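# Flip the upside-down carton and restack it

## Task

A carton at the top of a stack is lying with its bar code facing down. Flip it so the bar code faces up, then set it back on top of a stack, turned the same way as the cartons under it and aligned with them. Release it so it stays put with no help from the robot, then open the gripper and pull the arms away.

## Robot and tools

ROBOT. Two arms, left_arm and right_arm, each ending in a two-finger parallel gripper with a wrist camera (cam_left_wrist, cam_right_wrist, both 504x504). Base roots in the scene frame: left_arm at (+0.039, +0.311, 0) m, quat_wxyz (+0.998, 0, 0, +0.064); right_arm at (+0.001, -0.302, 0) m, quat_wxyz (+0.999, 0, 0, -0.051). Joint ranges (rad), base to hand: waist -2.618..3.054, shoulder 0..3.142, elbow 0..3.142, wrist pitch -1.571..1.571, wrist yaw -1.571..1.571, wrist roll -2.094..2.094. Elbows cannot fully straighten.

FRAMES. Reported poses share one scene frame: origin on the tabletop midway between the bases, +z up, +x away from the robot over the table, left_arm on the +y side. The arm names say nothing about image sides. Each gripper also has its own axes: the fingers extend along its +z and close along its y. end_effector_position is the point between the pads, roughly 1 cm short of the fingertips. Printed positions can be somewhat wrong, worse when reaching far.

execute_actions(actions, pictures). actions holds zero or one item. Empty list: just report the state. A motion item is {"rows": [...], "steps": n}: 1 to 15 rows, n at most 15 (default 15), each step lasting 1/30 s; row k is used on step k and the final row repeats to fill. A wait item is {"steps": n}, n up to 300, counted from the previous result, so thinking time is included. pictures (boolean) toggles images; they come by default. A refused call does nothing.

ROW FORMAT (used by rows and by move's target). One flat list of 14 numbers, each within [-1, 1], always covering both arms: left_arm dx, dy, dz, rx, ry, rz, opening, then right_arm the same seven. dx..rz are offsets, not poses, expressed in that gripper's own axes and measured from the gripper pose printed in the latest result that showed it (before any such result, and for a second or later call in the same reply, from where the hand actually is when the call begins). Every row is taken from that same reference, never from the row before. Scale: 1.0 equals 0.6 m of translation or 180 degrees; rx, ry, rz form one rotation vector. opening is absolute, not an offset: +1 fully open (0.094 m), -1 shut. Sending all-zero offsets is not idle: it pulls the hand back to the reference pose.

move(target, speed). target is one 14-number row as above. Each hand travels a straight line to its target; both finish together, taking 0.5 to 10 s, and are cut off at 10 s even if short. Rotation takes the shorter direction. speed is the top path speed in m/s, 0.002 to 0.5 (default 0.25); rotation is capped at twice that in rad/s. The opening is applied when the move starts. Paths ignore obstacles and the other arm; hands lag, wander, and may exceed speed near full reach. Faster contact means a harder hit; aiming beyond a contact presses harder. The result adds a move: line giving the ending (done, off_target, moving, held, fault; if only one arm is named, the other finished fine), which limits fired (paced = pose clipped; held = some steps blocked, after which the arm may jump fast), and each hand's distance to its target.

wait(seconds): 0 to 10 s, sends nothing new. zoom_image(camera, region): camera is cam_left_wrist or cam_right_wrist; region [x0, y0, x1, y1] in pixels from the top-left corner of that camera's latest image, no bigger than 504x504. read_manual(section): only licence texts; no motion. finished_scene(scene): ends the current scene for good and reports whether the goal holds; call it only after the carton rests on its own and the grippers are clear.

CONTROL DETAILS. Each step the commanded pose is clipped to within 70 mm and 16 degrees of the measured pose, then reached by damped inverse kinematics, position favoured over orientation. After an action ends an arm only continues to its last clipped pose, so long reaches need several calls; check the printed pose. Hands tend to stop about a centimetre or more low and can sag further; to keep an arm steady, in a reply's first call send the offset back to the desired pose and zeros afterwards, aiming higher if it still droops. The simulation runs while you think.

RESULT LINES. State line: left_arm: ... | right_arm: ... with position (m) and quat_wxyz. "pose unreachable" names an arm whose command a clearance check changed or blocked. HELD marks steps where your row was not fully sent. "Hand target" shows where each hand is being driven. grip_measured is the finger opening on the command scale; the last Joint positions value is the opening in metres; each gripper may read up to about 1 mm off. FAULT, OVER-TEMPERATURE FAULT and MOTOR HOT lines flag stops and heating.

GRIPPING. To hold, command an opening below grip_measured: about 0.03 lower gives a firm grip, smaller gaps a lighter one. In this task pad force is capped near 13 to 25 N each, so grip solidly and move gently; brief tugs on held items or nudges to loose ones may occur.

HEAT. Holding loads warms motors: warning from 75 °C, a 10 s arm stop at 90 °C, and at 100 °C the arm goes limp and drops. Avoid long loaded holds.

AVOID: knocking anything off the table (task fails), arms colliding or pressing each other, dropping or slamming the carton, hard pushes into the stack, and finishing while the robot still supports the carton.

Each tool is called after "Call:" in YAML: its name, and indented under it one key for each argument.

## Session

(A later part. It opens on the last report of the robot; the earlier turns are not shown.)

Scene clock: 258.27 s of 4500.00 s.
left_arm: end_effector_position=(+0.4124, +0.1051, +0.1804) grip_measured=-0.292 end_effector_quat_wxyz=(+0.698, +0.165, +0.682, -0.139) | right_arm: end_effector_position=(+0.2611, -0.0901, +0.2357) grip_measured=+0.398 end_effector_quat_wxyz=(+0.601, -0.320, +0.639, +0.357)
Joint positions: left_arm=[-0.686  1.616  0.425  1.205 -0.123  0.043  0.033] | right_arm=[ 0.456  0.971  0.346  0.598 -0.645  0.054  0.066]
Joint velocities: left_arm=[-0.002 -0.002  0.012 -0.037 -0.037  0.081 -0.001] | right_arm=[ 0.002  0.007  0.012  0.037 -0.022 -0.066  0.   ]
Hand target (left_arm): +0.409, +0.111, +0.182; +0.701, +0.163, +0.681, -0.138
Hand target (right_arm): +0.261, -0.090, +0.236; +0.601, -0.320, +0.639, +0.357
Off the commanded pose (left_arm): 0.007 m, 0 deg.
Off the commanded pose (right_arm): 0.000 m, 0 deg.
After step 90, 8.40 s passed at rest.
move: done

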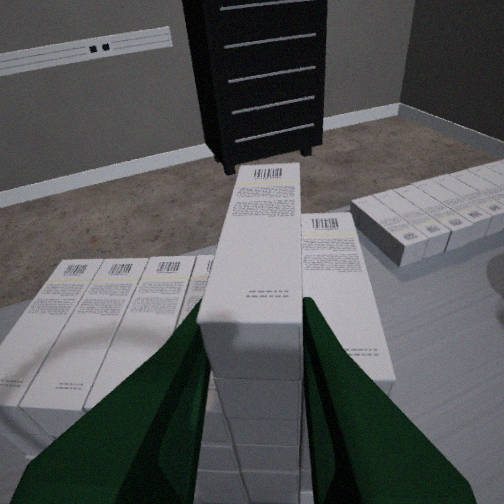

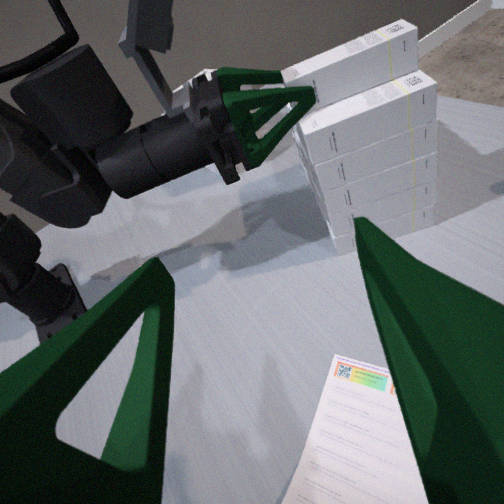

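Looks good; maybe 1–2 mm back. Release.

Call:
move:
  target: [0,0,0,0,0,0,0.1,0,0,0,0,0,0,0.4]
  speed: 0.02

Call:
move:
  target: [-0.02,0,-0.13,0,-0.01,0,0.1,0,0,0,0,0,0,0.4]
  speed: 0.06

Call:
zoom_image:
  camera: "cam_left_wrist"
  region: [130,140,400,420]

Call:
zoom_image:
  camera: "cam_right_wrist"
  region: [240,0,460,200]

Scene clock: 262.27 s of 4500.00 s.
left_arm: end_effector_position=(+0.4123, +0.1051, +0.1805) grip_measured=+0.099 end_effector_quat_wxyz=(+0.698, +0.166, +0.682, -0.139) | right_arm: end_effector_position=(+0.2611, -0.0901, +0.2357) grip_measured=+0.398 end_effector_quat_wxyz=(+0.601, -0.320, +0.639, +0.357)
Joint positions: left_arm=[-0.686  1.616  0.425  1.206 -0.122  0.043  0.052] | right_arm=[ 0.456  0.971  0.346  0.598 -0.645  0.054  0.066]
Joint velocities: left_arm=[-0.007  0.002  0.012 -0.022  0.022 -0.037 -0.   ] | right_arm=[-0.002  0.007  0.002 -0.007  0.081  0.007 -0.001]
Hand target (left_arm): +0.412, +0.105, +0.180; +0.698, +0.166, +0.682, -0.139
Hand target (right_arm): +0.261, -0.090, +0.236; +0.601, -0.320, +0.639, +0.357
Off the commanded pose (left_arm): 0.000 m, 0 deg.
Off the commanded pose (right_arm): 0.000 m, 0 deg.
After step 90, 0.30 s passed at rest.
move: done

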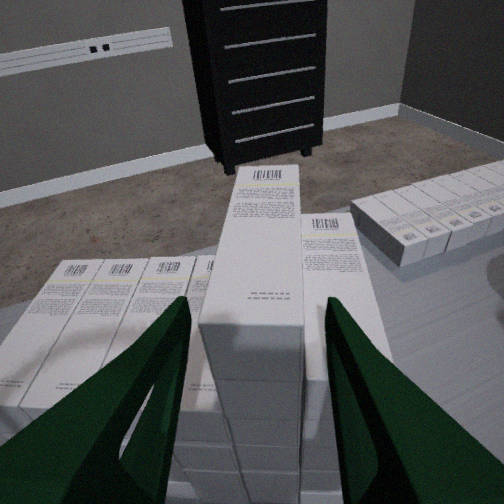

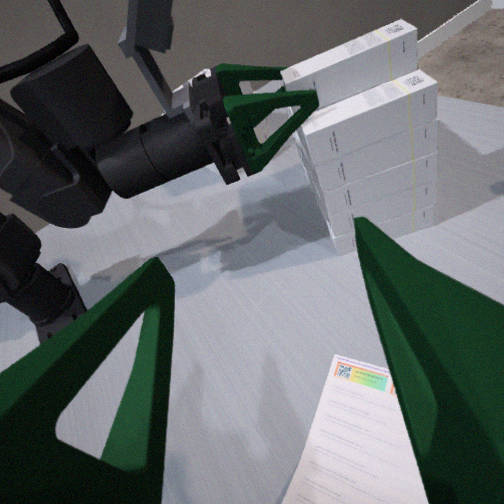

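Scene clock: 263.90 s of 4500.00 s.
left_arm: end_effector_position=(+0.3456, +0.1358, +0.1958) grip_measured=+0.099 end_effector_quat_wxyz=(+0.715, +0.159, +0.665, -0.145) | right_arm: end_effector_position=(+0.2611, -0.0901, +0.2357) grip_measured=+0.398 end_effector_quat_wxyz=(+0.601, -0.320, +0.639, +0.357)
Joint positions: left_arm=[-0.739  1.266  0.17   1.161 -0.175  0.046  0.052] | right_arm=[ 0.456  0.971  0.346  0.598 -0.645  0.054  0.066]
Joint velocities: left_arm=[-0.012 -0.012  0.002 -0.022 -0.081  0.037 -0.   ] | right_arm=[-0.002  0.022 -0.022 -0.007  0.022  0.037 -0.   ]
Hand target (left_arm): +0.341, +0.137, +0.190; +0.709, +0.164, +0.671, -0.142
Hand target (right_arm): +0.261, -0.090, +0.236; +0.601, -0.320, +0.639, +0.357
Off the commanded pose (left_arm): 0.006 m, 1 deg.
Off the commanded pose (right_arm): 0.000 m, 0 deg.
move: done

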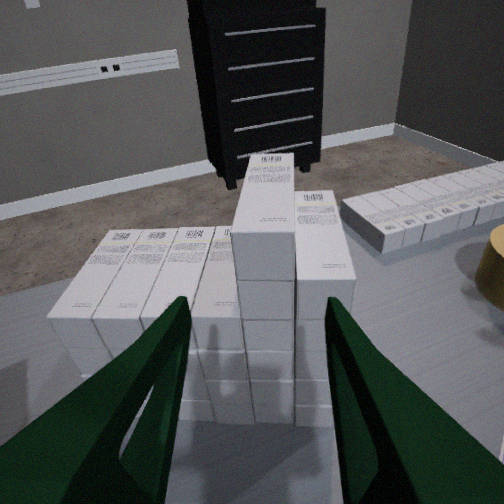

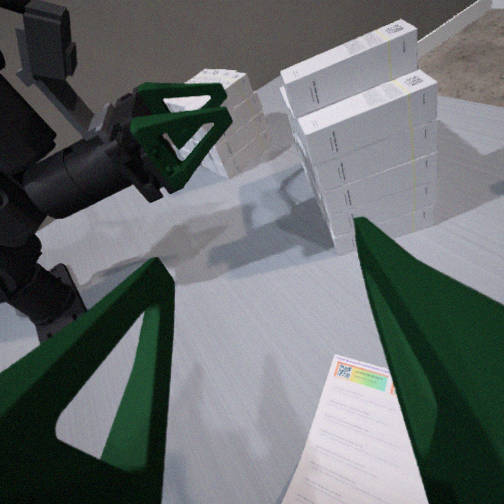

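Region (130, 140, 400, 420) of cam_left_wrist's 504x504 image, scaled by 1.800, with more detail than that image has; it fills the left 486 columns of this view, and the rest is white.

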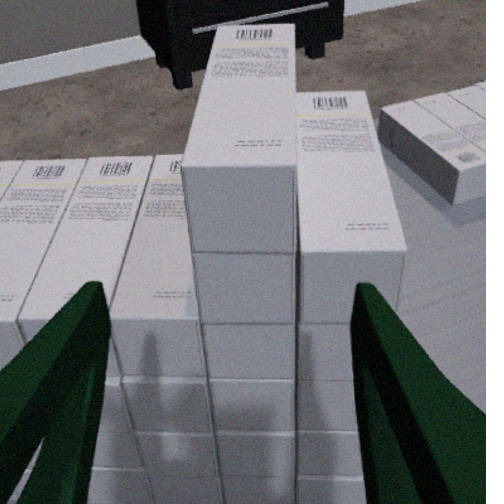

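Region (240, 0, 460, 200) of cam_right_wrist's 504x504 image, scaled by 2.291, with more detail than that image has; it fills the top 458 rows of this view, and the rest is white.

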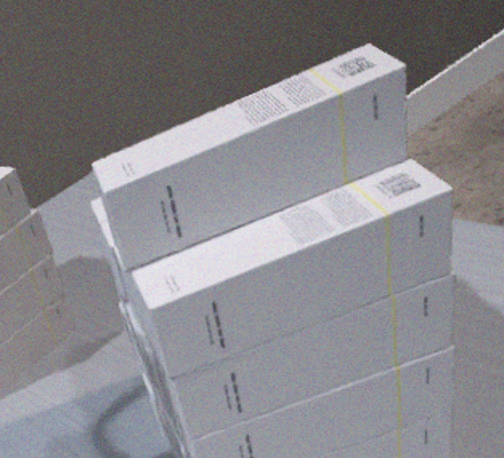

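Aligned.

Call:
finished_scene:
  scene: 2

The scene is finished: the task was done.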